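## Task

Pull the cap off the marker whose cap is green, keeping the other marker's cap fully seated. Every marker and cap must finish resting on the desk, with the robot having released everything and backed away. The robot must not topple or finish leaning, and nothing may count as done if it stays put only because the robot holds it.

## Robot and tools

Robot: a wheeled cart, 0.53 m wide, spanning x = -0.35 to 0.07 m in the base frame, carrying a pan/tilt head and two arms, left_arm and right_arm. Each arm's vertical pan axis sits at x = -0.060, y = +0.155 (left) or -0.155 m (right). The shoulder is 0.03 m out from that axis and 0.89 m high; upper arm 0.116, forearm 0.135, hand 0.162 m. A hand's fixed-jaw tip reaches about 0.44 m from its pan axis at most, and no lower than 0.55 m above the floor.

Frames: base frame has its origin on the floor between the drive wheels, x forward, y left, z up. The reported left_hand and right_hand are fixed-jaw tip positions in this frame; a held object sits beside the tip, on the swinging-jaw side. Hand axes: z along the fingers, y from swinging jaw toward fixed jaw. The odometry frame is the base frame as it was at scene start; base_odometry counts wheel rotation only (slip looks like travel), heading in radians, positive left, -3.142 to 3.142. Hand positions can be off by a few cm from joint reading errors.

execute_actions: argument actions is a list with zero or one action; cameras is an optional list of head_camera, left_wrist_camera, right_wrist_camera or all (omitted/null = all, [] = none). An action may hold base, joints, or both; they start together. base takes one of {"translate_m": d} (relative drive straight, metres, forward positive, -1.4 to 1.4) or {"rotate_rad": d} (relative turn in place, radians, left/counter-clockwise positive, -3.2 to 3.2). No sideways motion. A base offset is measured from where the base last reported itself. joints is a single dictionary keyed by joint name, each value an absolute target in radians (not an offset): head_pan_rad -3.2..3.2 (0 ahead, + left), head_tilt_rad -0.76..1.45 (0 level, + down), and for each arm prefix left_arm_ / right_arm_: shoulder_pan_rad -1.919..1.919, shoulder_lift_rad -1.745..1.745, elbow_flex_rad -1.69..1.58, wrist_flex_rad -1.658..1.658, wrist_roll_rad -2.743..2.841, gripper_rad 0..1.919. Done tolerances: ±0.02 for head, pan and roll; ±0.1 lift; ±0.07 elbow; ±0.03 wrist flex and gripper. Unknown keys or out-of-range numbers cause the whole call to be rejected with no motion. Joints or base left out may keep driving toward earlier targets without saying so. An empty list just returns state and images.

Joint meanings: shoulder_pan 0 points left_arm left and right_arm right; positive swings either arm clockwise from above; straight ahead is +1.571 (left) and -1.571 (right). With lift, elbow and wrist flex all 0, the upper arm leans 0.24 rad outward from vertical and forearm and fingers are horizontal; positive values bend downward, and their sum is the finger angle below horizontal (1.571 = pointing down, requiring the forearm no more than 0.08 rad above level). wrist_roll -1.522: jaws close across the arm plane, fixed jaw on the left looking outward; 1.619: fixed jaw on the right; 0.049: closing within the plane, fixed jaw below (level fingers) or toward the pan axis (fingers down). The hand body protrudes about 0.08 m above level fingers with fixed jaw left and below them with it right, so over furniture use the fixed-jaw-left roll. Gripper angle to tip gap: 0→0.003, 0.3→0.026, 0.6→0.049, 1→0.076, 1.919→0.106 m. Targets below the contact angle squeeze, maximally about 0.2 rad below; deeper targets add nothing and risk tripping the jaw. A holding jaw reads off_target; done means empty or a light grip.

Stowed pose: left_arm shoulder_pan -1.75, shoulder_lift 0.05, elbow_flex 1.35, wrist_flex -1.55, wrist_roll -1.52; right_arm identical except shoulder_pan 1.75. To stow, send wrist_flex and wrist_roll first, then the other three, in separate actions; one combined action can jam the hand on the cart. Leaving stow, don't move the wrist joints first. Turning in place with arms stowed needs 0.44 m of clear radius around the origin; turning or reversing right next to a desk can hook the rear and tip the robot.

Results: base_status and joint_status per motion: done (base: wheels turned the commanded amount, slip included), off_target (stopped short and may still push: load sag, obstruction or tripped motor), time_out (holds where it stopped). "joint command not followed" with a cause means a self-collision check (own links or arm-versus-arm, ignoring jaws, head, cart, held items, furniture) blocked that arm's targets; those joints show not_followed and may be retried on later actions until valid targets are given. Gripper targets in that action still run. on_its_own lists uncommanded motion. contact_stop never appears. To stop a blocked joint pushing, command it to its current reading.

Sag: loaded joints settle on the gravity side of the target; compensate by shifting the next target against gravity by the observed sag. Overload: a joint held more than ~0.30 rad from target for ~2 s trips to 20% torque, silently; the simulation runs while you compose replies. Reset by waiting for the reading to settle, then commanding 0.2 rad from it away from the offending target (or 0.04 rad beyond a range end; a jaw uses the end itself). Payload per hand about 0.4 kg at full reach, 0.7 kg within 0.28 m of the pan axis; both hands close in about 1 kg. Long holds heat shoulder_lift motors: MOTOR HOT from 55 °C, OVER-TEMPERATURE FAULT at 70 °C halts that arm (limit_stop_at_motor_heat; resend targets).

wait: seconds 0 to 10, no new commands, returns state and images. zoom_image: camera name and region [x0, y0, x1, y1] in pixels of its latest full image, at most 504x504. Camera images are 644x476; head fy 603.4, left wrist 322.7, right wrist 441.3. finished_scene: scene number, ends the scene irreversibly after the last command is held, and reports success and the next task.

Avoid: dropping, slipping or slamming objects, hard pushes, arms striking or pressing each other (can end the run), and pulling hard on things in front, which tips the robot most easily.

Each tool is called after "Call:" as name(argument=value, ...) on one line, values as JSON.

## Session

Call:
execute_actions(actions=[])

Scene clock: 0.00 s.
base_odometry: x=+0.000 y=+0.000 heading=+0.000 (m, m, rad; odometry frame)
base_status: not commanded
joint_positions: head_pan_rad=-0.030 head_tilt_rad=-0.032 left_arm_shoulder_pan_rad=-1.781 left_arm_shoulder_lift_rad=+0.056 left_arm_elbow_flex_rad=+1.292 left_arm_wrist_flex_rad=-1.484 left_arm_wrist_roll_rad=-1.522 left_arm_gripper_rad=+1.920 right_arm_shoulder_pan_rad=+1.739 right_arm_shoulder_lift_rad=+0.043 right_arm_elbow_flex_rad=+1.369 right_arm_wrist_flex_rad=-1.591 right_arm_wrist_roll_rad=-1.496 right_arm_gripper_rad=+1.920
joint_status: not commanded
left_hand: x=-0.3114 y=+0.0936 z=+0.8961 quat_wxyz=(-0.079, -0.654, -0.069, +0.750) (m; base frame)
right_hand: x=-0.3055 y=-0.1211 z=+0.9008 quat_wxyz=(-0.074, +0.640, -0.046, -0.764) (m; base frame)
pictures: head_camera, left_wrist_camera, right_wrist_camera
Images, in order (width x height): head_camera 644x476, left_wrist_camera 644x476, right_wrist_camera 644x476.

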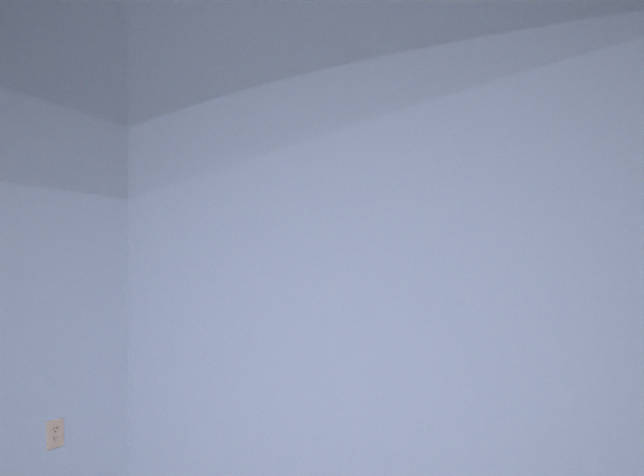

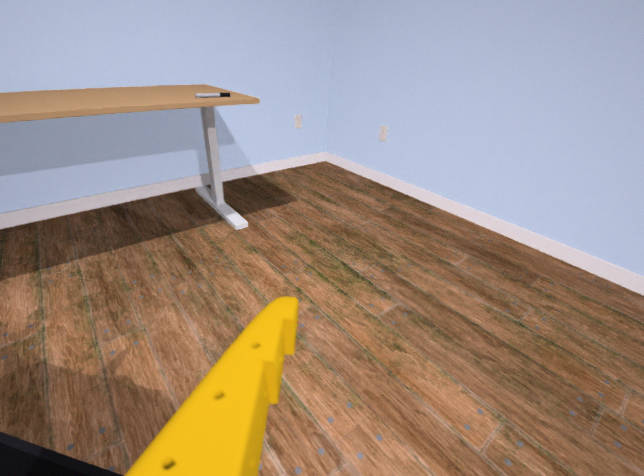

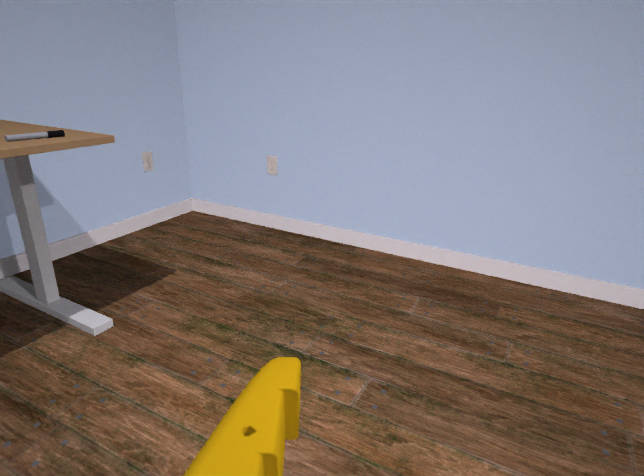

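Call:
execute_actions(actions=[{"joints":{"head_pan_rad":-2.2,"head_tilt_rad":0.45}}], cameras=["head_camera"])

Scene clock: 2.47 s.
base_odometry: x=+0.000 y=+0.000 heading=+0.000 (m, m, rad; odometry frame)
base_status: not commanded
joint_positions: head_pan_rad=-2.190 head_tilt_rad=+0.444 left_arm_shoulder_pan_rad=-1.781 left_arm_shoulder_lift_rad=+0.056 left_arm_elbow_flex_rad=+1.292 left_arm_wrist_flex_rad=-1.484 left_arm_wrist_roll_rad=-1.522 left_arm_gripper_rad=+1.920 right_arm_shoulder_pan_rad=+1.739 right_arm_shoulder_lift_rad=+0.043 right_arm_elbow_flex_rad=+1.369 right_arm_wrist_flex_rad=-1.591 right_arm_wrist_roll_rad=-1.496 right_arm_gripper_rad=+1.920
joint_status: all done
left_hand: x=-0.3114 y=+0.0936 z=+0.8961 quat_wxyz=(-0.079, -0.654, -0.069, +0.750) (m; base frame)
right_hand: x=-0.3055 y=-0.1211 z=+0.9008 quat_wxyz=(-0.074, +0.640, -0.046, -0.764) (m; base frame)
pictures: head_camera
Images, in order (width x height): head_camera 644x476.

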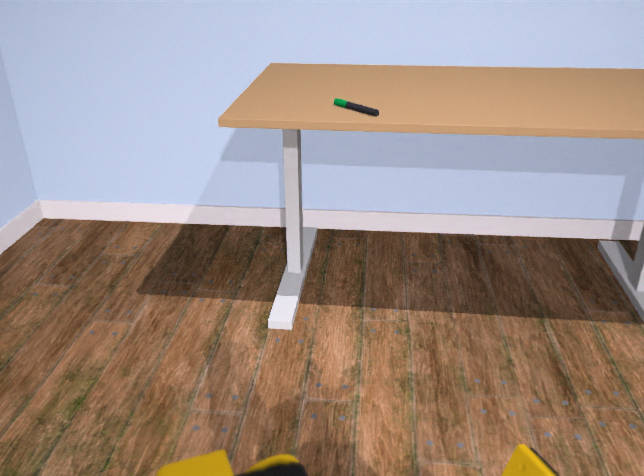

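Call:
execute_actions(actions=[{"base":{"rotate_rad":-2.28},"joints":{"head_pan_rad":0,"head_tilt_rad":0.45}}], cameras=["head_camera"])

Call:
execute_actions(actions=[{"base":{"translate_m":0.9},"joints":{"head_tilt_rad":0.6}}], cameras=["head_camera"])

Scene clock: 6.80 s.
base_odometry: x=-0.001 y=+0.000 heading=-2.279 (m, m, rad; odometry frame)
base_status: done
joint_positions: head_pan_rad=-0.010 head_tilt_rad=+0.444 left_arm_shoulder_pan_rad=-1.781 left_arm_shoulder_lift_rad=+0.056 left_arm_elbow_flex_rad=+1.292 left_arm_wrist_flex_rad=-1.484 left_arm_wrist_roll_rad=-1.522 left_arm_gripper_rad=+1.920 right_arm_shoulder_pan_rad=+1.739 right_arm_shoulder_lift_rad=+0.043 right_arm_elbow_flex_rad=+1.369 right_arm_wrist_flex_rad=-1.591 right_arm_wrist_roll_rad=-1.496 right_arm_gripper_rad=+1.920
joint_status: all done
left_hand: x=-0.3114 y=+0.0936 z=+0.8961 quat_wxyz=(-0.079, -0.654, -0.069, +0.750) (m; base frame)
right_hand: x=-0.3055 y=-0.1211 z=+0.9008 quat_wxyz=(-0.074, +0.640, -0.046, -0.764) (m; base frame)
pictures: head_camera
Images, in order (width x height): head_camera 644x476.

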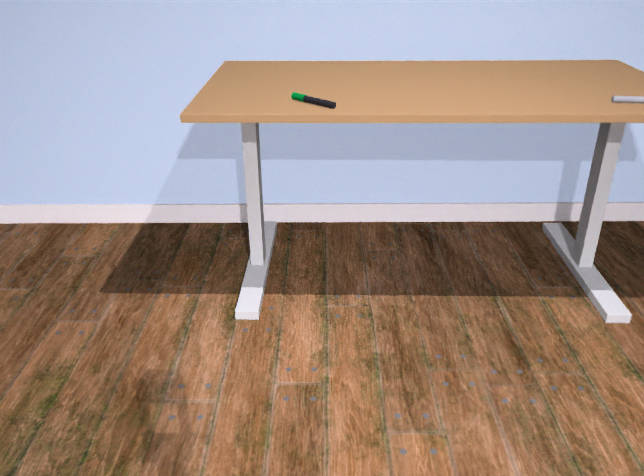

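Scene clock: 12.13 s.
base_odometry: x=-0.588 y=-0.682 heading=-2.281 (m, m, rad; odometry frame)
base_status: done
joint_positions: head_pan_rad=-0.010 head_tilt_rad=+0.594 left_arm_shoulder_pan_rad=-1.781 left_arm_shoulder_lift_rad=+0.056 left_arm_elbow_flex_rad=+1.292 left_arm_wrist_flex_rad=-1.484 left_arm_wrist_roll_rad=-1.522 left_arm_gripper_rad=+1.920 right_arm_shoulder_pan_rad=+1.739 right_arm_shoulder_lift_rad=+0.043 right_arm_elbow_flex_rad=+1.369 right_arm_wrist_flex_rad=-1.591 right_arm_wrist_roll_rad=-1.496 right_arm_gripper_rad=+1.920
joint_status: all done
left_hand: x=-0.3114 y=+0.0936 z=+0.8961 quat_wxyz=(-0.079, -0.654, -0.069, +0.750) (m; base frame)
right_hand: x=-0.3055 y=-0.1211 z=+0.9008 quat_wxyz=(-0.074, +0.640, -0.046, -0.764) (m; base frame)
pictures: head_camera
Images, in order (width x height): head_camera 644x476.

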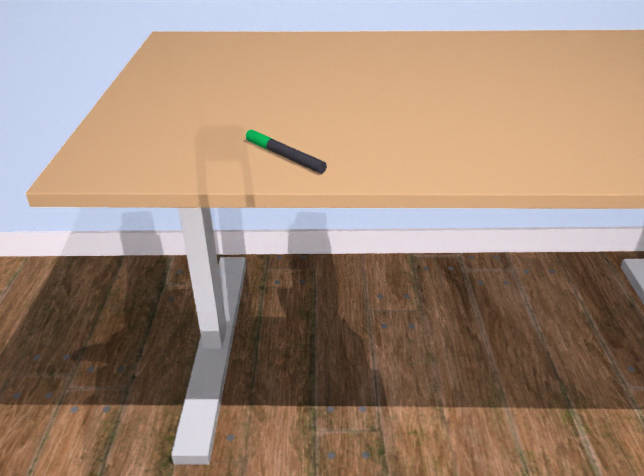

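Call:
execute_actions(actions=[{"base":{"translate_m":0.2},"joints":{"head_tilt_rad":0.8,"left_arm_shoulder_pan_rad":1.7,"right_arm_shoulder_pan_rad":-1.7,"left_arm_shoulder_lift_rad":0.0,"right_arm_shoulder_lift_rad":0.0,"left_arm_elbow_flex_rad":0.9,"right_arm_elbow_flex_rad":0.9}}], cameras=["head_camera"])

Call:
execute_actions(actions=[{"joints":{"left_arm_elbow_flex_rad":0.0,"right_arm_elbow_flex_rad":0.0,"left_arm_wrist_flex_rad":1.2,"right_arm_wrist_flex_rad":1.2,"left_arm_wrist_roll_rad":-0.6,"right_arm_wrist_roll_rad":1.62,"left_arm_gripper_rad":0.7,"right_arm_gripper_rad":0.7}}])

Scene clock: 18.93 s.
base_odometry: x=-0.718 y=-0.834 heading=-2.283 (m, m, rad; odometry frame)
base_status: done
joint_positions: head_pan_rad=-0.010 head_tilt_rad=+0.795 left_arm_shoulder_pan_rad=+1.691 left_arm_shoulder_lift_rad=+0.036 left_arm_elbow_flex_rad=+0.926 left_arm_wrist_flex_rad=-1.484 left_arm_wrist_roll_rad=-1.522 left_arm_gripper_rad=+1.920 right_arm_shoulder_pan_rad=-1.694 right_arm_shoulder_lift_rad=+0.029 right_arm_elbow_flex_rad=+0.934 right_arm_wrist_flex_rad=-1.591 right_arm_wrist_roll_rad=-1.496 right_arm_gripper_rad=+1.920
joint_status: all done
left_hand: x=+0.2220 y=+0.1288 z=+0.9775 quat_wxyz=(+0.864, +0.030, +0.500, -0.052) (m; base frame)
right_hand: x=+0.2102 y=-0.1138 z=+0.9918 quat_wxyz=(+0.890, -0.034, +0.453, +0.043) (m; base frame)
pictures: head_camera
Images, in order (width x height): head_camera 644x476.

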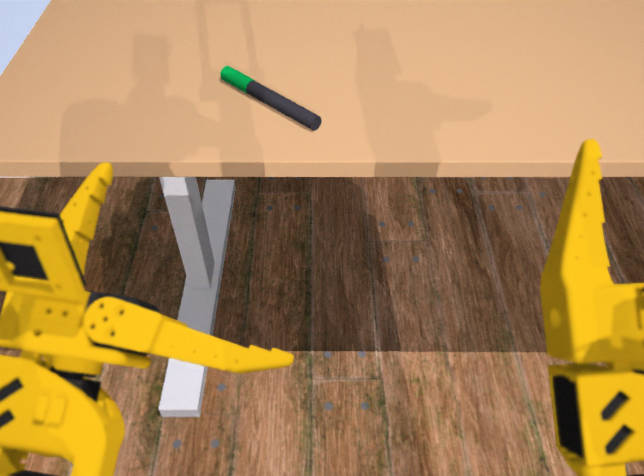

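Scene clock: 22.10 s.
base_odometry: x=-0.718 y=-0.834 heading=-2.283 (m, m, rad; odometry frame)
base_status: not commanded
joint_positions: head_pan_rad=-0.010 head_tilt_rad=+0.795 left_arm_shoulder_pan_rad=+1.691 left_arm_shoulder_lift_rad=+0.036 left_arm_elbow_flex_rad=+0.031 left_arm_wrist_flex_rad=+1.191 left_arm_wrist_roll_rad=-0.608 left_arm_gripper_rad=+0.711 right_arm_shoulder_pan_rad=-1.694 right_arm_shoulder_lift_rad=+0.029 right_arm_elbow_flex_rad=+0.041 right_arm_wrist_flex_rad=+1.190 right_arm_wrist_roll_rad=+1.610 right_arm_gripper_rad=+0.708
joint_status: all done
left_hand: x=+0.1795 y=+0.1306 z=+0.8470 quat_wxyz=(+0.135, -0.382, +0.911, -0.077) (m; base frame)
right_hand: x=+0.1849 y=-0.1328 z=+0.8485 quat_wxyz=(+0.010, -0.986, -0.056, -0.154) (m; base frame)
pictures: head_camera, left_wrist_camera, right_wrist_camera
Images, in order (width x height): head_camera 644x476, left_wrist_camera 644x476, right_wrist_camera 644x476.

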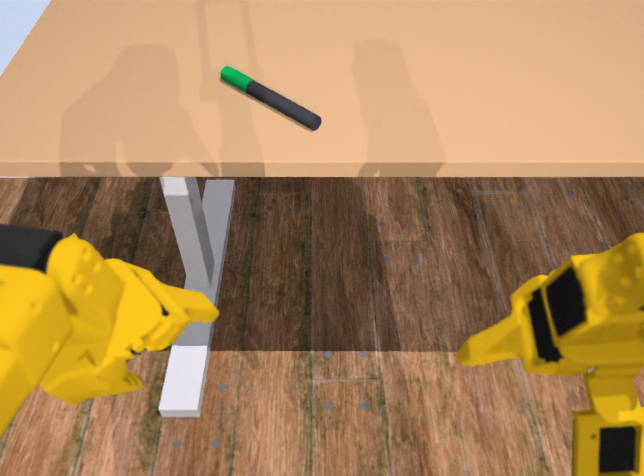

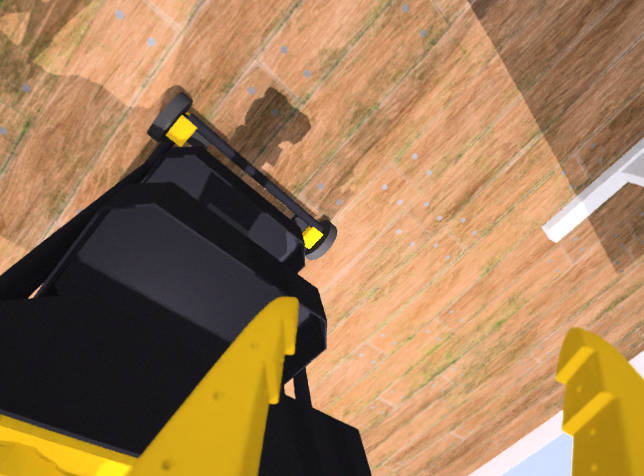

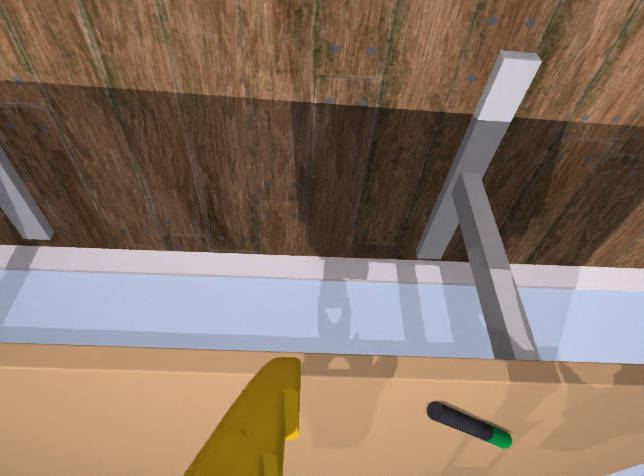

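Call:
execute_actions(actions=[{"base":{"translate_m":0.32},"joints":{"head_tilt_rad":1.0,"right_arm_shoulder_pan_rad":-1.4,"left_arm_shoulder_pan_rad":1.5}}])

Scene clock: 26.53 s.
base_odometry: x=-0.928 y=-1.076 heading=-2.284 (m, m, rad; odometry frame)
base_status: done
joint_positions: head_pan_rad=-0.010 head_tilt_rad=+0.995 left_arm_shoulder_pan_rad=+1.510 left_arm_shoulder_lift_rad=+0.036 left_arm_elbow_flex_rad=+0.031 left_arm_wrist_flex_rad=+1.191 left_arm_wrist_roll_rad=-0.608 left_arm_gripper_rad=+0.711 right_arm_shoulder_pan_rad=-1.406 right_arm_shoulder_lift_rad=+0.029 right_arm_elbow_flex_rad=+0.040 right_arm_wrist_flex_rad=+1.192 right_arm_wrist_roll_rad=+1.610 right_arm_gripper_rad=+0.708
joint_status: all done
left_hand: x=+0.1800 y=+0.1741 z=+0.8470 quat_wxyz=(+0.142, -0.463, +0.873, -0.064) (m; base frame)
right_hand: x=+0.1811 y=-0.2034 z=+0.8487 quat_wxyz=(-0.012, -0.984, +0.086, -0.154) (m; base frame)
pictures: head_camera, left_wrist_camera, right_wrist_camera
Images, in order (width x height): head_camera 644x476, left_wrist_camera 644x476, right_wrist_camera 644x476.

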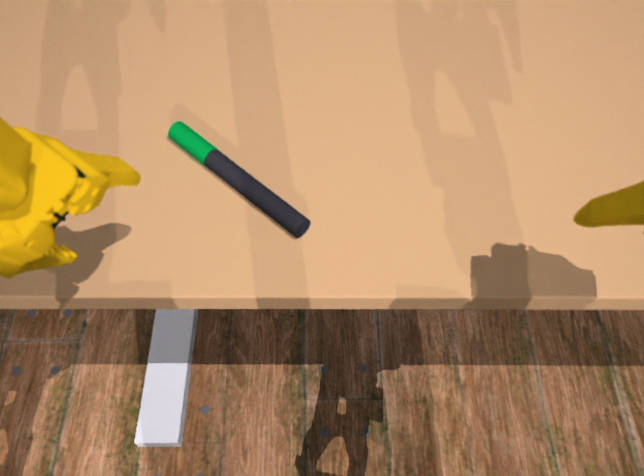

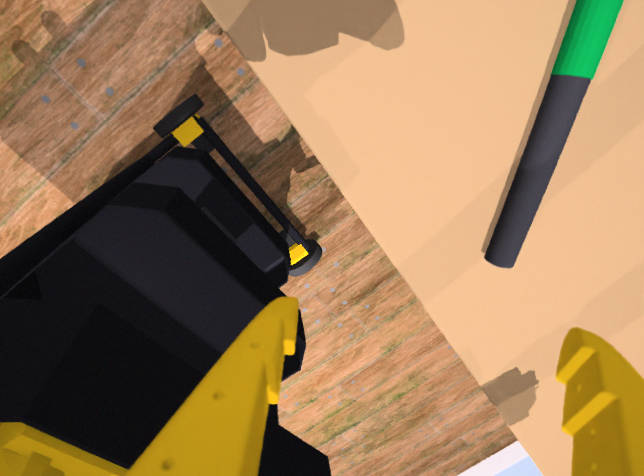

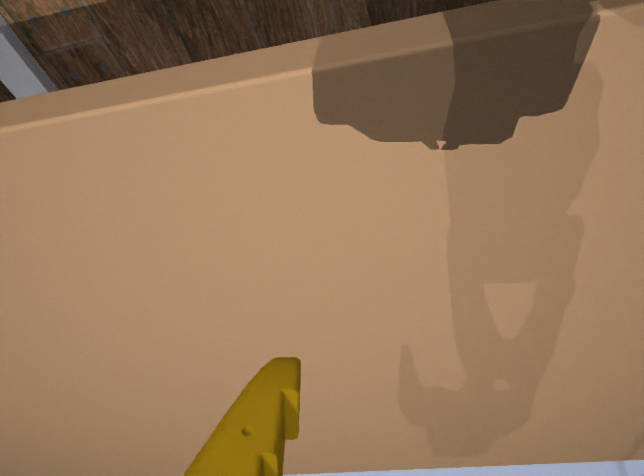

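Call:
execute_actions(actions=[{"base":{"translate_m":0.10},"joints":{"head_tilt_rad":1.1,"left_arm_shoulder_pan_rad":1.66,"left_arm_shoulder_lift_rad":0.52,"left_arm_elbow_flex_rad":-0.52,"left_arm_wrist_flex_rad":1.34,"left_arm_wrist_roll_rad":-0.6,"left_arm_gripper_rad":0.6}}], cameras=["head_camera","left_wrist_camera"])

Scene clock: 29.20 s.
base_odometry: x=-0.994 y=-1.151 heading=-2.283 (m, m, rad; odometry frame)
base_status: done
joint_positions: head_pan_rad=-0.010 head_tilt_rad=+1.095 left_arm_shoulder_pan_rad=+1.649 left_arm_shoulder_lift_rad=+0.541 left_arm_elbow_flex_rad=-0.491 left_arm_wrist_flex_rad=+1.332 left_arm_wrist_roll_rad=-0.608 left_arm_gripper_rad=+0.611 right_arm_shoulder_pan_rad=-1.406 right_arm_shoulder_lift_rad=+0.029 right_arm_elbow_flex_rad=+0.040 right_arm_wrist_flex_rad=+1.192 right_arm_wrist_roll_rad=+1.610 right_arm_gripper_rad=+0.708
joint_status: all done
left_hand: x=+0.2107 y=+0.1382 z=+0.8157 quat_wxyz=(+0.083, -0.404, +0.910, -0.045) (m; base frame)
right_hand: x=+0.1811 y=-0.2034 z=+0.8487 quat_wxyz=(-0.012, -0.984, +0.086, -0.154) (m; base frame)
pictures: head_camera, left_wrist_camera
Images, in order (width x height): head_camera 644x476, left_wrist_camera 644x476.

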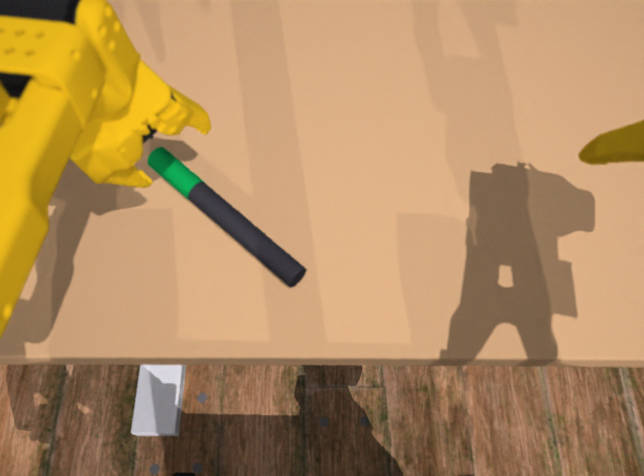

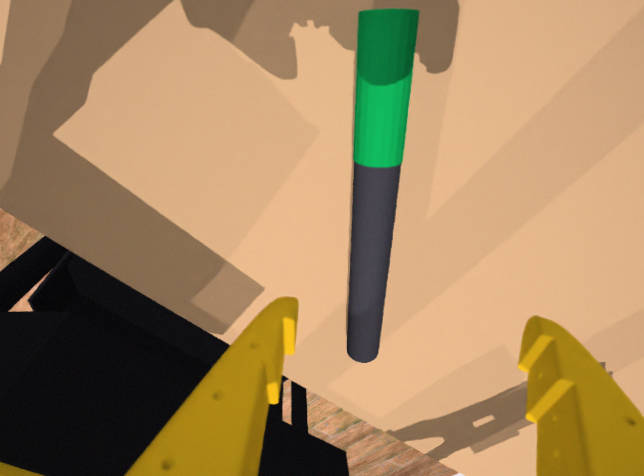

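Call:
execute_actions(actions=[{"joints":{"left_arm_shoulder_lift_rad":0.57,"left_arm_elbow_flex_rad":-0.33,"left_arm_wrist_flex_rad":1.1}}], cameras=["head_camera","left_wrist_camera"])

Scene clock: 30.77 s.
base_odometry: x=-0.994 y=-1.151 heading=-2.283 (m, m, rad; odometry frame)
base_status: not commanded
joint_positions: head_pan_rad=-0.010 head_tilt_rad=+1.095 left_arm_shoulder_pan_rad=+1.649 left_arm_shoulder_lift_rad=+0.591 left_arm_elbow_flex_rad=-0.325 left_arm_wrist_flex_rad=+1.111 left_arm_wrist_roll_rad=-0.608 left_arm_gripper_rad=+0.611 right_arm_shoulder_pan_rad=-1.406 right_arm_shoulder_lift_rad=+0.029 right_arm_elbow_flex_rad=+0.040 right_arm_wrist_flex_rad=+1.192 right_arm_wrist_roll_rad=+1.610 right_arm_gripper_rad=+0.708
joint_status: all done
left_hand: x=+0.2120 y=+0.1381 z=+0.7826 quat_wxyz=(+0.085, -0.404, +0.910, -0.046) (m; base frame)
right_hand: x=+0.1811 y=-0.2034 z=+0.8487 quat_wxyz=(-0.012, -0.984, +0.086, -0.154) (m; base frame)
pictures: head_camera, left_wrist_camera
Images, in order (width x height): head_camera 644x476, left_wrist_camera 644x476.

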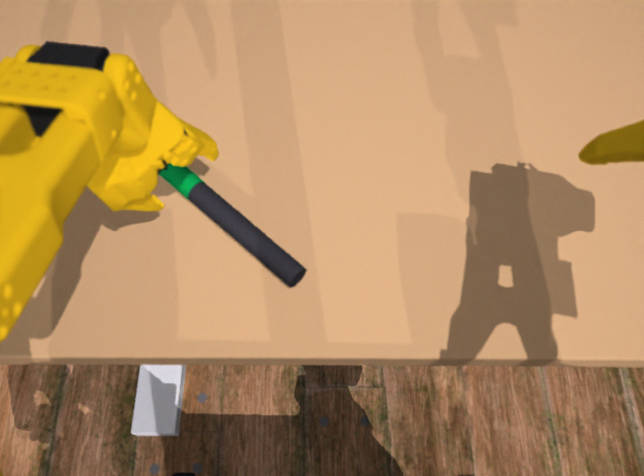

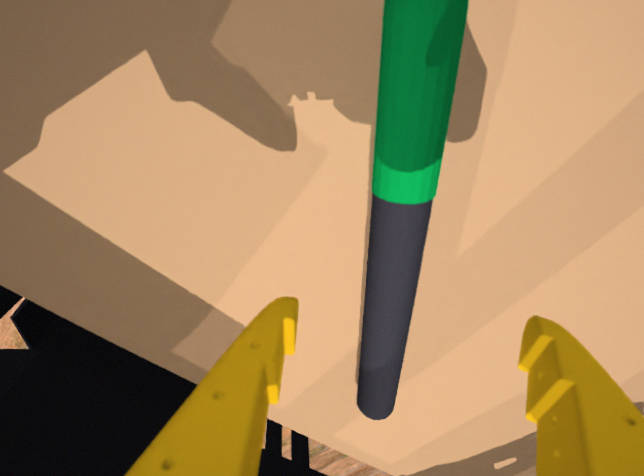

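Call:
execute_actions(actions=[{"joints":{"left_arm_shoulder_pan_rad":1.605,"left_arm_shoulder_lift_rad":0.83,"left_arm_elbow_flex_rad":-0.635,"left_arm_wrist_flex_rad":1.12}}], cameras=["head_camera","left_wrist_camera"])

Scene clock: 32.63 s.
base_odometry: x=-0.994 y=-1.151 heading=-2.283 (m, m, rad; odometry frame)
base_status: not commanded
joint_positions: head_pan_rad=-0.010 head_tilt_rad=+1.095 left_arm_shoulder_pan_rad=+1.616 left_arm_shoulder_lift_rad=+0.854 left_arm_elbow_flex_rad=-0.604 left_arm_wrist_flex_rad=+1.111 left_arm_wrist_roll_rad=-0.608 left_arm_gripper_rad=+0.611 right_arm_shoulder_pan_rad=-1.406 right_arm_shoulder_lift_rad=+0.029 right_arm_elbow_flex_rad=+0.040 right_arm_wrist_flex_rad=+1.192 right_arm_wrist_roll_rad=+1.610 right_arm_gripper_rad=+0.708
joint_status: all done
left_hand: x=+0.2328 y=+0.1463 z=+0.7603 quat_wxyz=(+0.093, -0.419, +0.902, -0.048) (m; base frame)
right_hand: x=+0.1811 y=-0.2034 z=+0.8487 quat_wxyz=(-0.012, -0.984, +0.086, -0.154) (m; base frame)
pictures: head_camera, left_wrist_camera
Images, in order (width x height): head_camera 644x476, left_wrist_camera 644x476.

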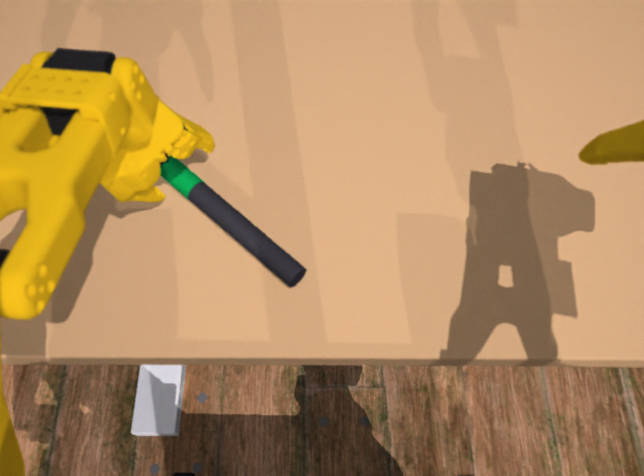

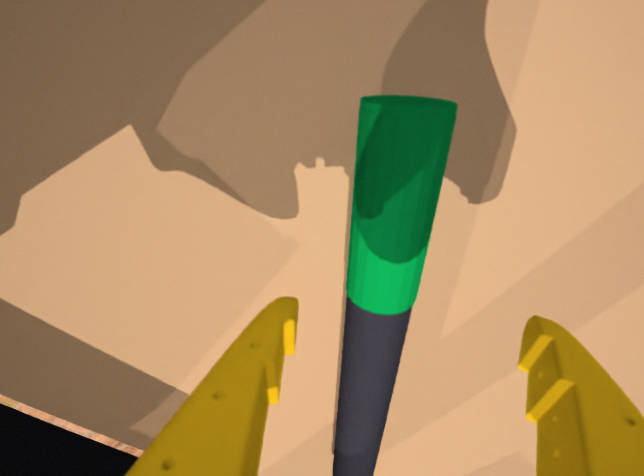

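Call:
execute_actions(actions=[{"joints":{"left_arm_shoulder_lift_rad":0.90,"left_arm_wrist_flex_rad":1.04,"left_arm_wrist_roll_rad":-0.68}}], cameras=["head_camera","left_wrist_camera"])

Scene clock: 33.80 s.
base_odometry: x=-0.994 y=-1.151 heading=-2.283 (m, m, rad; odometry frame)
base_status: not commanded
joint_positions: head_pan_rad=-0.010 head_tilt_rad=+1.095 left_arm_shoulder_pan_rad=+1.616 left_arm_shoulder_lift_rad=+0.926 left_arm_elbow_flex_rad=-0.606 left_arm_wrist_flex_rad=+1.053 left_arm_wrist_roll_rad=-0.673 left_arm_gripper_rad=+0.611 right_arm_shoulder_pan_rad=-1.406 right_arm_shoulder_lift_rad=+0.029 right_arm_elbow_flex_rad=+0.040 right_arm_wrist_flex_rad=+1.192 right_arm_wrist_roll_rad=+1.610 right_arm_gripper_rad=+0.708
joint_status: all done
left_hand: x=+0.2324 y=+0.1467 z=+0.7432 quat_wxyz=(+0.089, -0.390, +0.916, -0.043) (m; base frame)
right_hand: x=+0.1811 y=-0.2034 z=+0.8487 quat_wxyz=(-0.012, -0.984, +0.086, -0.154) (m; base frame)
pictures: head_camera, left_wrist_camera
Images, in order (width x height): head_camera 644x476, left_wrist_camera 644x476.

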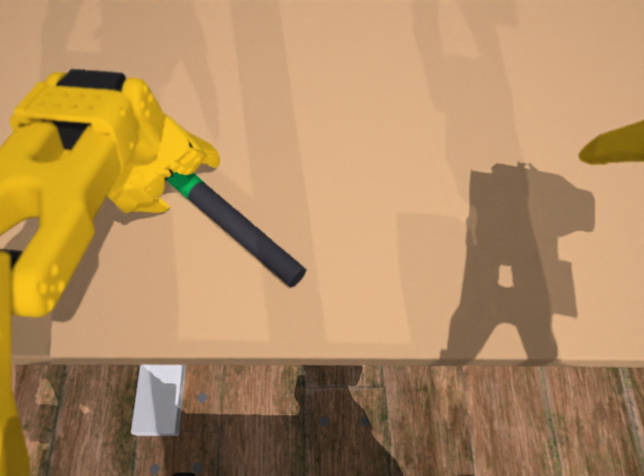

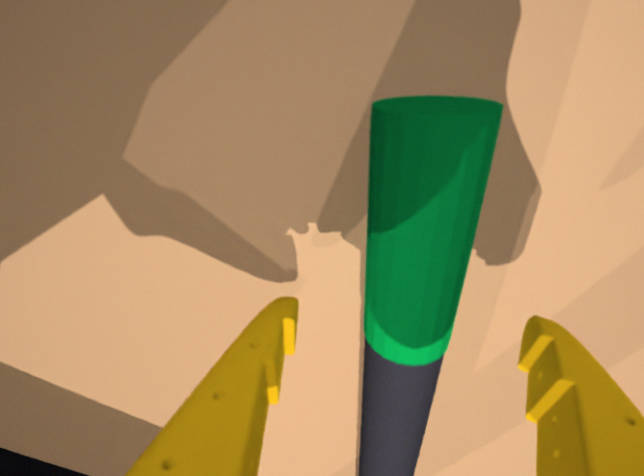

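Call:
execute_actions(actions=[{"base":{"translate_m":0.015},"joints":{"left_arm_shoulder_pan_rad":1.59}}], cameras=["left_wrist_camera"])

Scene clock: 34.97 s.
base_odometry: x=-1.004 y=-1.163 heading=-2.282 (m, m, rad; odometry frame)
base_status: done
joint_positions: head_pan_rad=-0.010 head_tilt_rad=+1.095 left_arm_shoulder_pan_rad=+1.599 left_arm_shoulder_lift_rad=+0.926 left_arm_elbow_flex_rad=-0.606 left_arm_wrist_flex_rad=+1.052 left_arm_wrist_roll_rad=-0.673 left_arm_gripper_rad=+0.611 right_arm_shoulder_pan_rad=-1.406 right_arm_shoulder_lift_rad=+0.029 right_arm_elbow_flex_rad=+0.040 right_arm_wrist_flex_rad=+1.192 right_arm_wrist_roll_rad=+1.610 right_arm_gripper_rad=+0.708
joint_status: all done
left_hand: x=+0.2327 y=+0.1517 z=+0.7433 quat_wxyz=(+0.090, -0.397, +0.912, -0.042) (m; base frame)
right_hand: x=+0.1811 y=-0.2034 z=+0.8487 quat_wxyz=(-0.012, -0.984, +0.086, -0.154) (m; base frame)
pictures: left_wrist_camera
Images, in order (width x height): left_wrist_camera 644x476.

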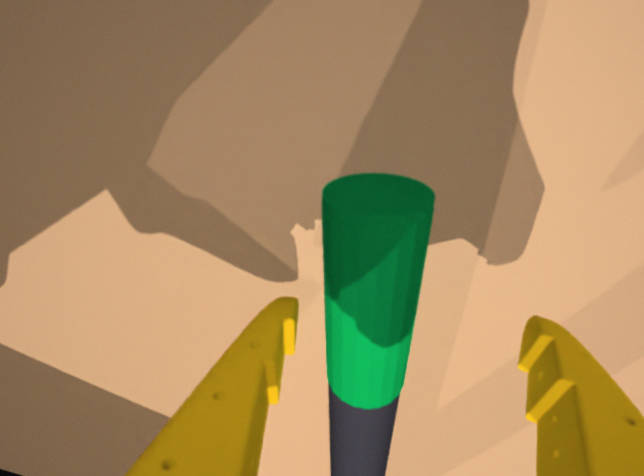

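Good. Close (cap ~18 mm → ~0.2 rad).

Call:
execute_actions(actions=[{"joints":{"left_arm_gripper_rad":0.05,"right_arm_wrist_roll_rad":2.6,"right_arm_gripper_rad":0.6}}], cameras=["head_camera","left_wrist_camera"])

Scene clock: 36.77 s.
base_odometry: x=-1.004 y=-1.163 heading=-2.282 (m, m, rad; odometry frame)
base_status: not commanded
joint_positions: head_pan_rad=-0.010 head_tilt_rad=+1.095 left_arm_shoulder_pan_rad=+1.599 left_arm_shoulder_lift_rad=+0.926 left_arm_elbow_flex_rad=-0.606 left_arm_wrist_flex_rad=+1.052 left_arm_wrist_roll_rad=-0.673 left_arm_gripper_rad=+0.213 right_arm_shoulder_pan_rad=-1.406 right_arm_shoulder_lift_rad=+0.029 right_arm_elbow_flex_rad=+0.040 right_arm_wrist_flex_rad=+1.192 right_arm_wrist_roll_rad=+2.592 right_arm_gripper_rad=+0.608
joint_status: left_arm_gripper_rad off_target (ended at +0.213, target +0.050); the others done
left_hand: x=+0.2327 y=+0.1517 z=+0.7433 quat_wxyz=(+0.090, -0.397, +0.912, -0.042) (m; base frame)
right_hand: x=+0.1878 y=-0.2008 z=+0.8507 quat_wxyz=(-0.083, -0.909, -0.388, -0.130) (m; base frame)
pictures: head_camera, left_wrist_camera
Images, in order (width x height): head_camera 644x476, left_wrist_camera 644x476.

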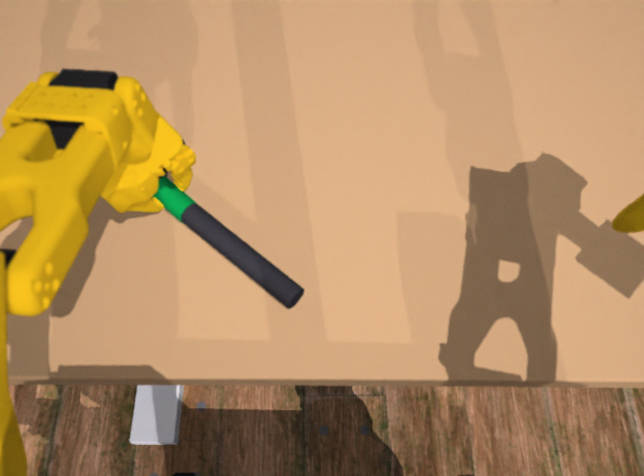

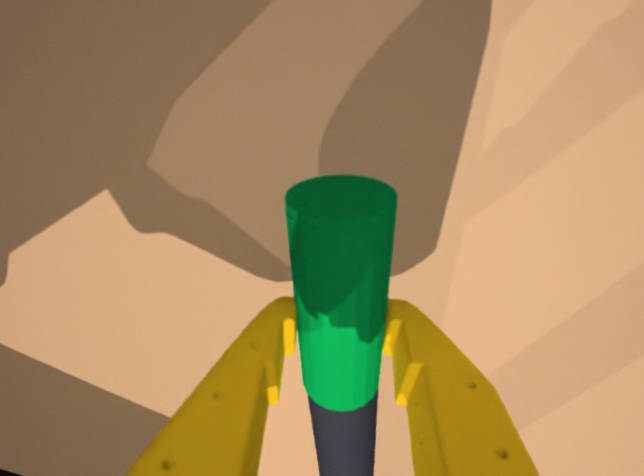

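Call:
execute_actions(actions=[{"joints":{"left_arm_gripper_rad":0.02,"left_arm_shoulder_lift_rad":0.84,"left_arm_shoulder_pan_rad":1.9,"left_arm_wrist_roll_rad":0.2,"right_arm_shoulder_lift_rad":0.5,"right_arm_elbow_flex_rad":-0.55,"right_arm_wrist_flex_rad":1.34,"right_arm_shoulder_pan_rad":-1.6}}])

Scene clock: 39.07 s.
base_odometry: x=-1.004 y=-1.163 heading=-2.282 (m, m, rad; odometry frame)
base_status: not commanded
joint_positions: head_pan_rad=-0.010 head_tilt_rad=+1.095 left_arm_shoulder_pan_rad=+1.881 left_arm_shoulder_lift_rad=+0.906 left_arm_elbow_flex_rad=-0.606 left_arm_wrist_flex_rad=+1.052 left_arm_wrist_roll_rad=+0.193 left_arm_gripper_rad=+0.212 right_arm_shoulder_pan_rad=-1.594 right_arm_shoulder_lift_rad=+0.517 right_arm_elbow_flex_rad=-0.510 right_arm_wrist_flex_rad=+1.330 right_arm_wrist_roll_rad=+2.592 right_arm_gripper_rad=+0.608
joint_status: left_arm_gripper_rad off_target (ended at +0.212, target +0.020); the others done
joint sent to its limit — the command would take left_arm_shoulder_pan_rad past its upper limit, so that joint was sent only as far as its limit.
left_hand: x=+0.2195 y=+0.0638 z=+0.7482 quat_wxyz=(+0.058, -0.642, +0.759, -0.093) (m; base frame)
right_hand: x=+0.2289 y=-0.1527 z=+0.8275 quat_wxyz=(-0.053, -0.873, -0.474, -0.103) (m; base frame)
pictures: head_camera, left_wrist_camera, right_wrist_camera
Images, in order (width x height): head_camera 644x476, left_wrist_camera 644x476, right_wrist_camera 644x476.

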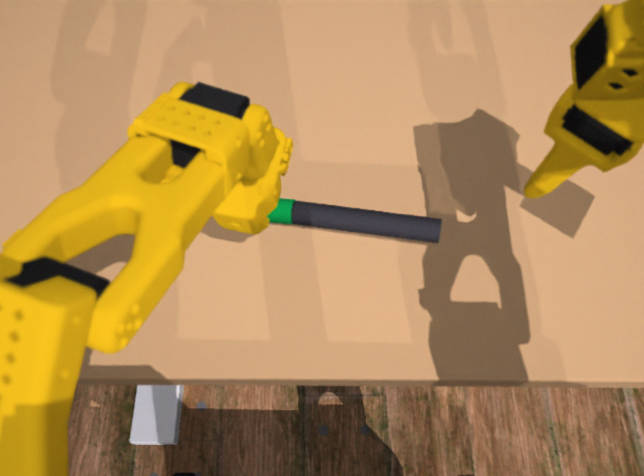

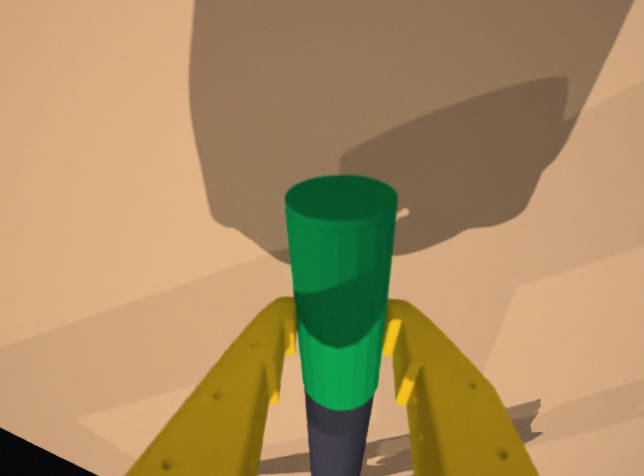

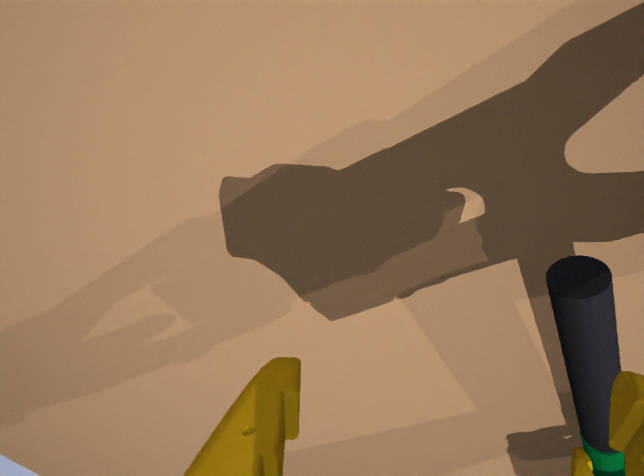

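Call:
execute_actions(actions=[{"joints":{"right_arm_shoulder_lift_rad":0.55,"right_arm_wrist_flex_rad":1.42,"right_arm_shoulder_pan_rad":-1.9,"right_arm_wrist_roll_rad":2.7}}], cameras=["head_camera","right_wrist_camera"])

Scene clock: 40.50 s.
base_odometry: x=-1.004 y=-1.163 heading=-2.282 (m, m, rad; odometry frame)
base_status: not commanded
joint_positions: head_pan_rad=-0.010 head_tilt_rad=+1.095 left_arm_shoulder_pan_rad=+1.881 left_arm_shoulder_lift_rad=+0.906 left_arm_elbow_flex_rad=-0.606 left_arm_wrist_flex_rad=+1.052 left_arm_wrist_roll_rad=+0.193 left_arm_gripper_rad=+0.212 right_arm_shoulder_pan_rad=-1.893 right_arm_shoulder_lift_rad=+0.569 right_arm_elbow_flex_rad=-0.513 right_arm_wrist_flex_rad=+1.410 right_arm_wrist_roll_rad=+2.690 right_arm_gripper_rad=+0.608
joint_status: all done
left_hand: x=+0.2195 y=+0.0638 z=+0.7482 quat_wxyz=(+0.058, -0.642, +0.759, -0.093) (m; base frame)
right_hand: x=+0.2005 y=-0.0719 z=+0.8123 quat_wxyz=(-0.019, -0.766, -0.641, -0.049) (m; base frame)
pictures: head_camera, right_wrist_camera
Images, in order (width x height): head_camera 644x476, right_wrist_camera 644x476.

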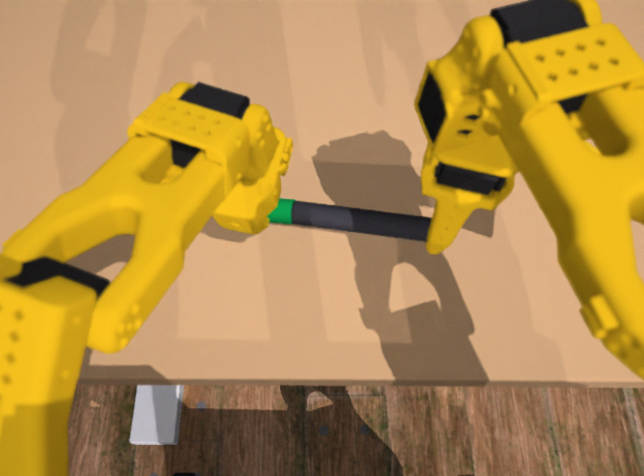

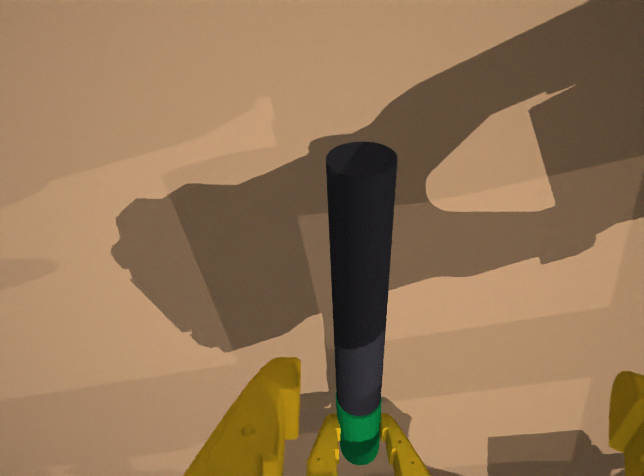

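Call:
execute_actions(actions=[{"joints":{"right_arm_shoulder_lift_rad":0.70,"right_arm_elbow_flex_rad":-0.57,"right_arm_wrist_flex_rad":1.23,"right_arm_shoulder_pan_rad":-1.919}}], cameras=["head_camera","right_wrist_camera"])

Scene clock: 41.93 s.
base_odometry: x=-1.004 y=-1.163 heading=-2.282 (m, m, rad; odometry frame)
base_status: not commanded
joint_positions: head_pan_rad=-0.010 head_tilt_rad=+1.095 left_arm_shoulder_pan_rad=+1.881 left_arm_shoulder_lift_rad=+0.906 left_arm_elbow_flex_rad=-0.606 left_arm_wrist_flex_rad=+1.052 left_arm_wrist_roll_rad=+0.193 left_arm_gripper_rad=+0.212 right_arm_shoulder_pan_rad=-1.912 right_arm_shoulder_lift_rad=+0.720 right_arm_elbow_flex_rad=-0.533 right_arm_wrist_flex_rad=+1.241 right_arm_wrist_roll_rad=+2.690 right_arm_gripper_rad=+0.608
joint_status: all done
left_hand: x=+0.2195 y=+0.0638 z=+0.7482 quat_wxyz=(+0.058, -0.642, +0.759, -0.093) (m; base frame)
right_hand: x=+0.2136 y=-0.0619 z=+0.7823 quat_wxyz=(-0.025, -0.759, -0.647, -0.067) (m; base frame)
pictures: head_camera, right_wrist_camera
Images, in order (width x height): head_camera 644x476, right_wrist_camera 644x476.

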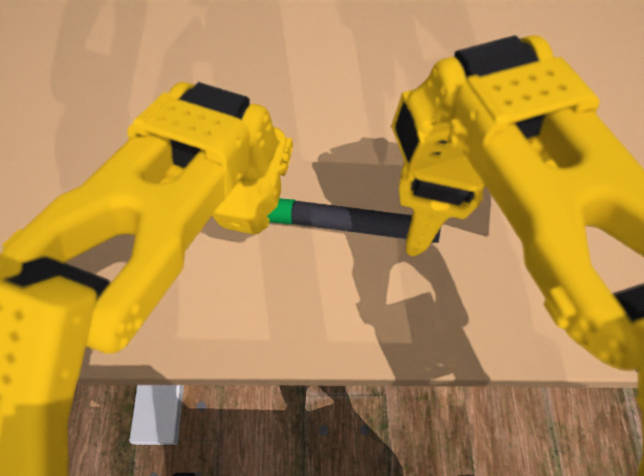

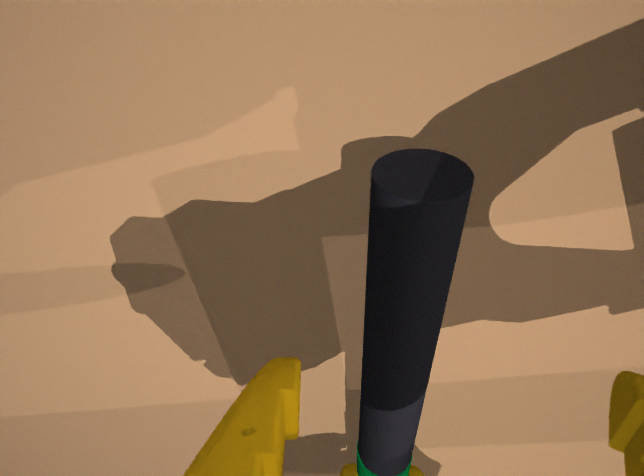

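Call:
execute_actions(actions=[{"joints":{"right_arm_shoulder_lift_rad":0.74,"right_arm_elbow_flex_rad":-0.42,"right_arm_wrist_flex_rad":1.08}}], cameras=["head_camera","right_wrist_camera"])

Scene clock: 43.20 s.
base_odometry: x=-1.004 y=-1.163 heading=-2.282 (m, m, rad; odometry frame)
base_status: not commanded
joint_positions: head_pan_rad=-0.010 head_tilt_rad=+1.095 left_arm_shoulder_pan_rad=+1.881 left_arm_shoulder_lift_rad=+0.906 left_arm_elbow_flex_rad=-0.606 left_arm_wrist_flex_rad=+1.052 left_arm_wrist_roll_rad=+0.193 left_arm_gripper_rad=+0.212 right_arm_shoulder_pan_rad=-1.912 right_arm_shoulder_lift_rad=+0.761 right_arm_elbow_flex_rad=-0.418 right_arm_wrist_flex_rad=+1.092 right_arm_wrist_roll_rad=+2.690 right_arm_gripper_rad=+0.608
joint_status: all done
left_hand: x=+0.2195 y=+0.0638 z=+0.7482 quat_wxyz=(+0.058, -0.642, +0.759, -0.093) (m; base frame)
right_hand: x=+0.2105 y=-0.0630 z=+0.7575 quat_wxyz=(-0.024, -0.759, -0.647, -0.063) (m; base frame)
pictures: head_camera, right_wrist_camera
Images, in order (width x height): head_camera 644x476, right_wrist_camera 644x476.

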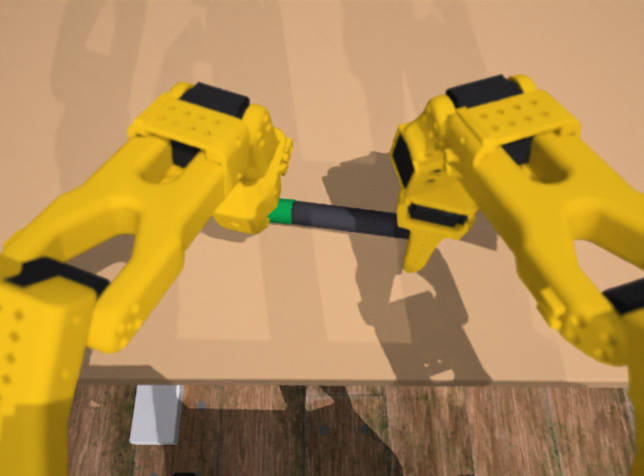

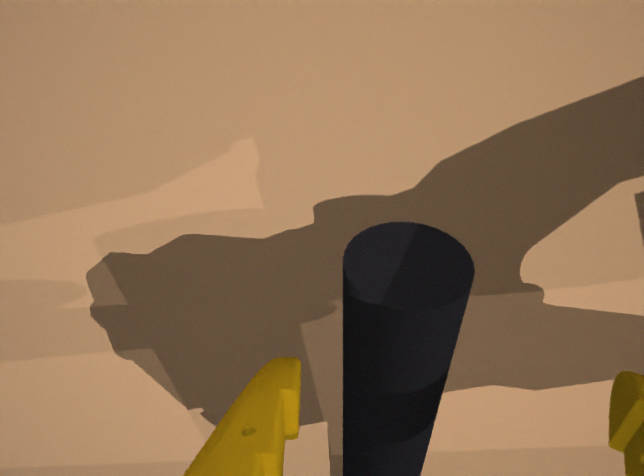

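Call:
execute_actions(actions=[{"joints":{"right_arm_elbow_flex_rad":-0.35,"right_arm_wrist_flex_rad":1.02}}], cameras=["right_wrist_camera"])

Call:
execute_actions(actions=[{"joints":{"right_arm_gripper_rad":0.0}}])

Scene clock: 45.30 s.
base_odometry: x=-1.004 y=-1.163 heading=-2.282 (m, m, rad; odometry frame)
base_status: not commanded
joint_positions: head_pan_rad=-0.010 head_tilt_rad=+1.095 left_arm_shoulder_pan_rad=+1.881 left_arm_shoulder_lift_rad=+0.906 left_arm_elbow_flex_rad=-0.606 left_arm_wrist_flex_rad=+1.052 left_arm_wrist_roll_rad=+0.193 left_arm_gripper_rad=+0.212 right_arm_shoulder_pan_rad=-1.912 right_arm_shoulder_lift_rad=+0.761 right_arm_elbow_flex_rad=-0.350 right_arm_wrist_flex_rad=+1.032 right_arm_wrist_roll_rad=+2.690 right_arm_gripper_rad=+0.608
joint_status: all done
left_hand: x=+0.2195 y=+0.0638 z=+0.7482 quat_wxyz=(+0.058, -0.642, +0.759, -0.093) (m; base frame)
right_hand: x=+0.2065 y=-0.0644 z=+0.7487 quat_wxyz=(-0.023, -0.760, -0.647, -0.059) (m; base frame)
pictures: right_wrist_camera
Images, in order (width x height): right_wrist_camera 644x476.

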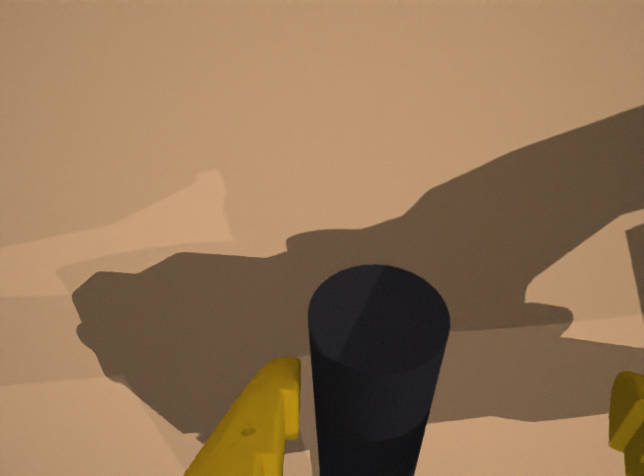

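Scene clock: 46.13 s.
base_odometry: x=-1.004 y=-1.163 heading=-2.282 (m, m, rad; odometry frame)
base_status: not commanded
joint_positions: head_pan_rad=-0.010 head_tilt_rad=+1.095 left_arm_shoulder_pan_rad=+1.881 left_arm_shoulder_lift_rad=+0.906 left_arm_elbow_flex_rad=-0.607 left_arm_wrist_flex_rad=+1.052 left_arm_wrist_roll_rad=+0.193 left_arm_gripper_rad=+0.212 right_arm_shoulder_pan_rad=-1.913 right_arm_shoulder_lift_rad=+0.763 right_arm_elbow_flex_rad=-0.349 right_arm_wrist_flex_rad=+1.032 right_arm_wrist_roll_rad=+2.691 right_arm_gripper_rad=+0.204
joint_status: right_arm_gripper_rad off_target (ended at +0.204, target +0.000)
left_hand: x=+0.2198 y=+0.0637 z=+0.7484 quat_wxyz=(+0.058, -0.642, +0.759, -0.093) (m; base frame)
right_hand: x=+0.2058 y=-0.0642 z=+0.7481 quat_wxyz=(-0.022, -0.759, -0.648, -0.058) (m; base frame)
pictures: head_camera, left_wrist_camera, right_wrist_camera
Images, in order (width x height): head_camera 644x476, left_wrist_camera 644x476, right_wrist_camera 644x476.

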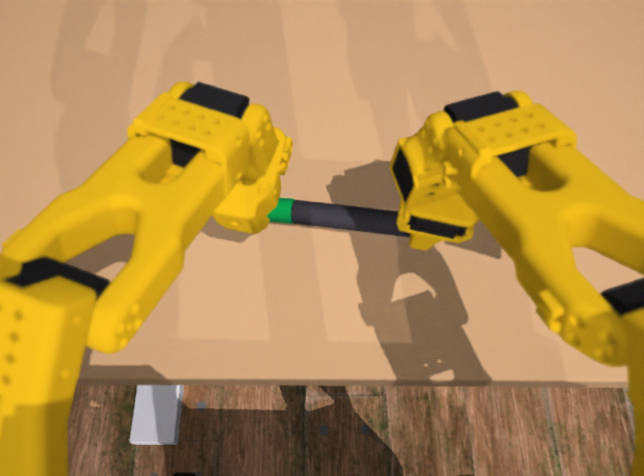

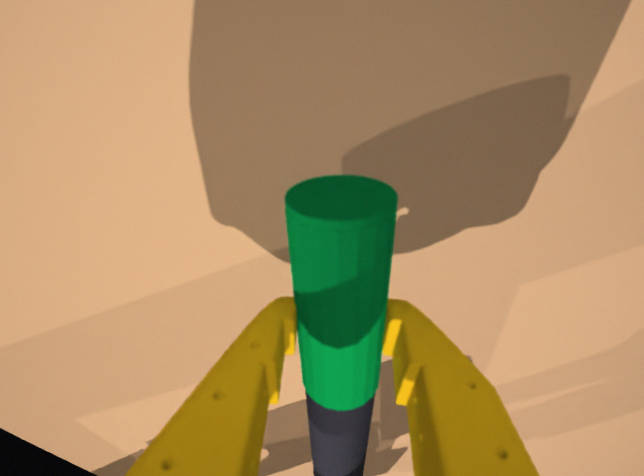

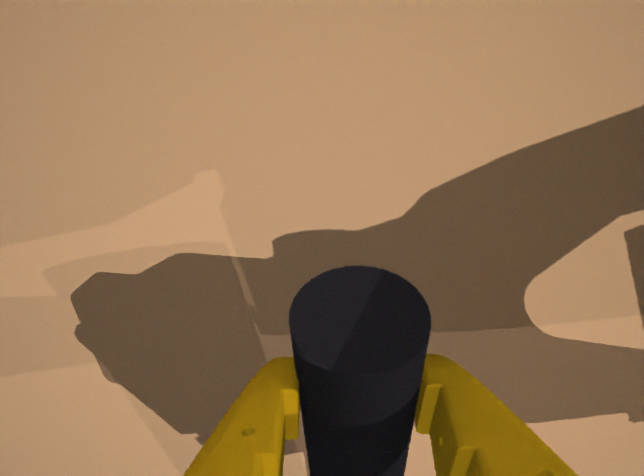

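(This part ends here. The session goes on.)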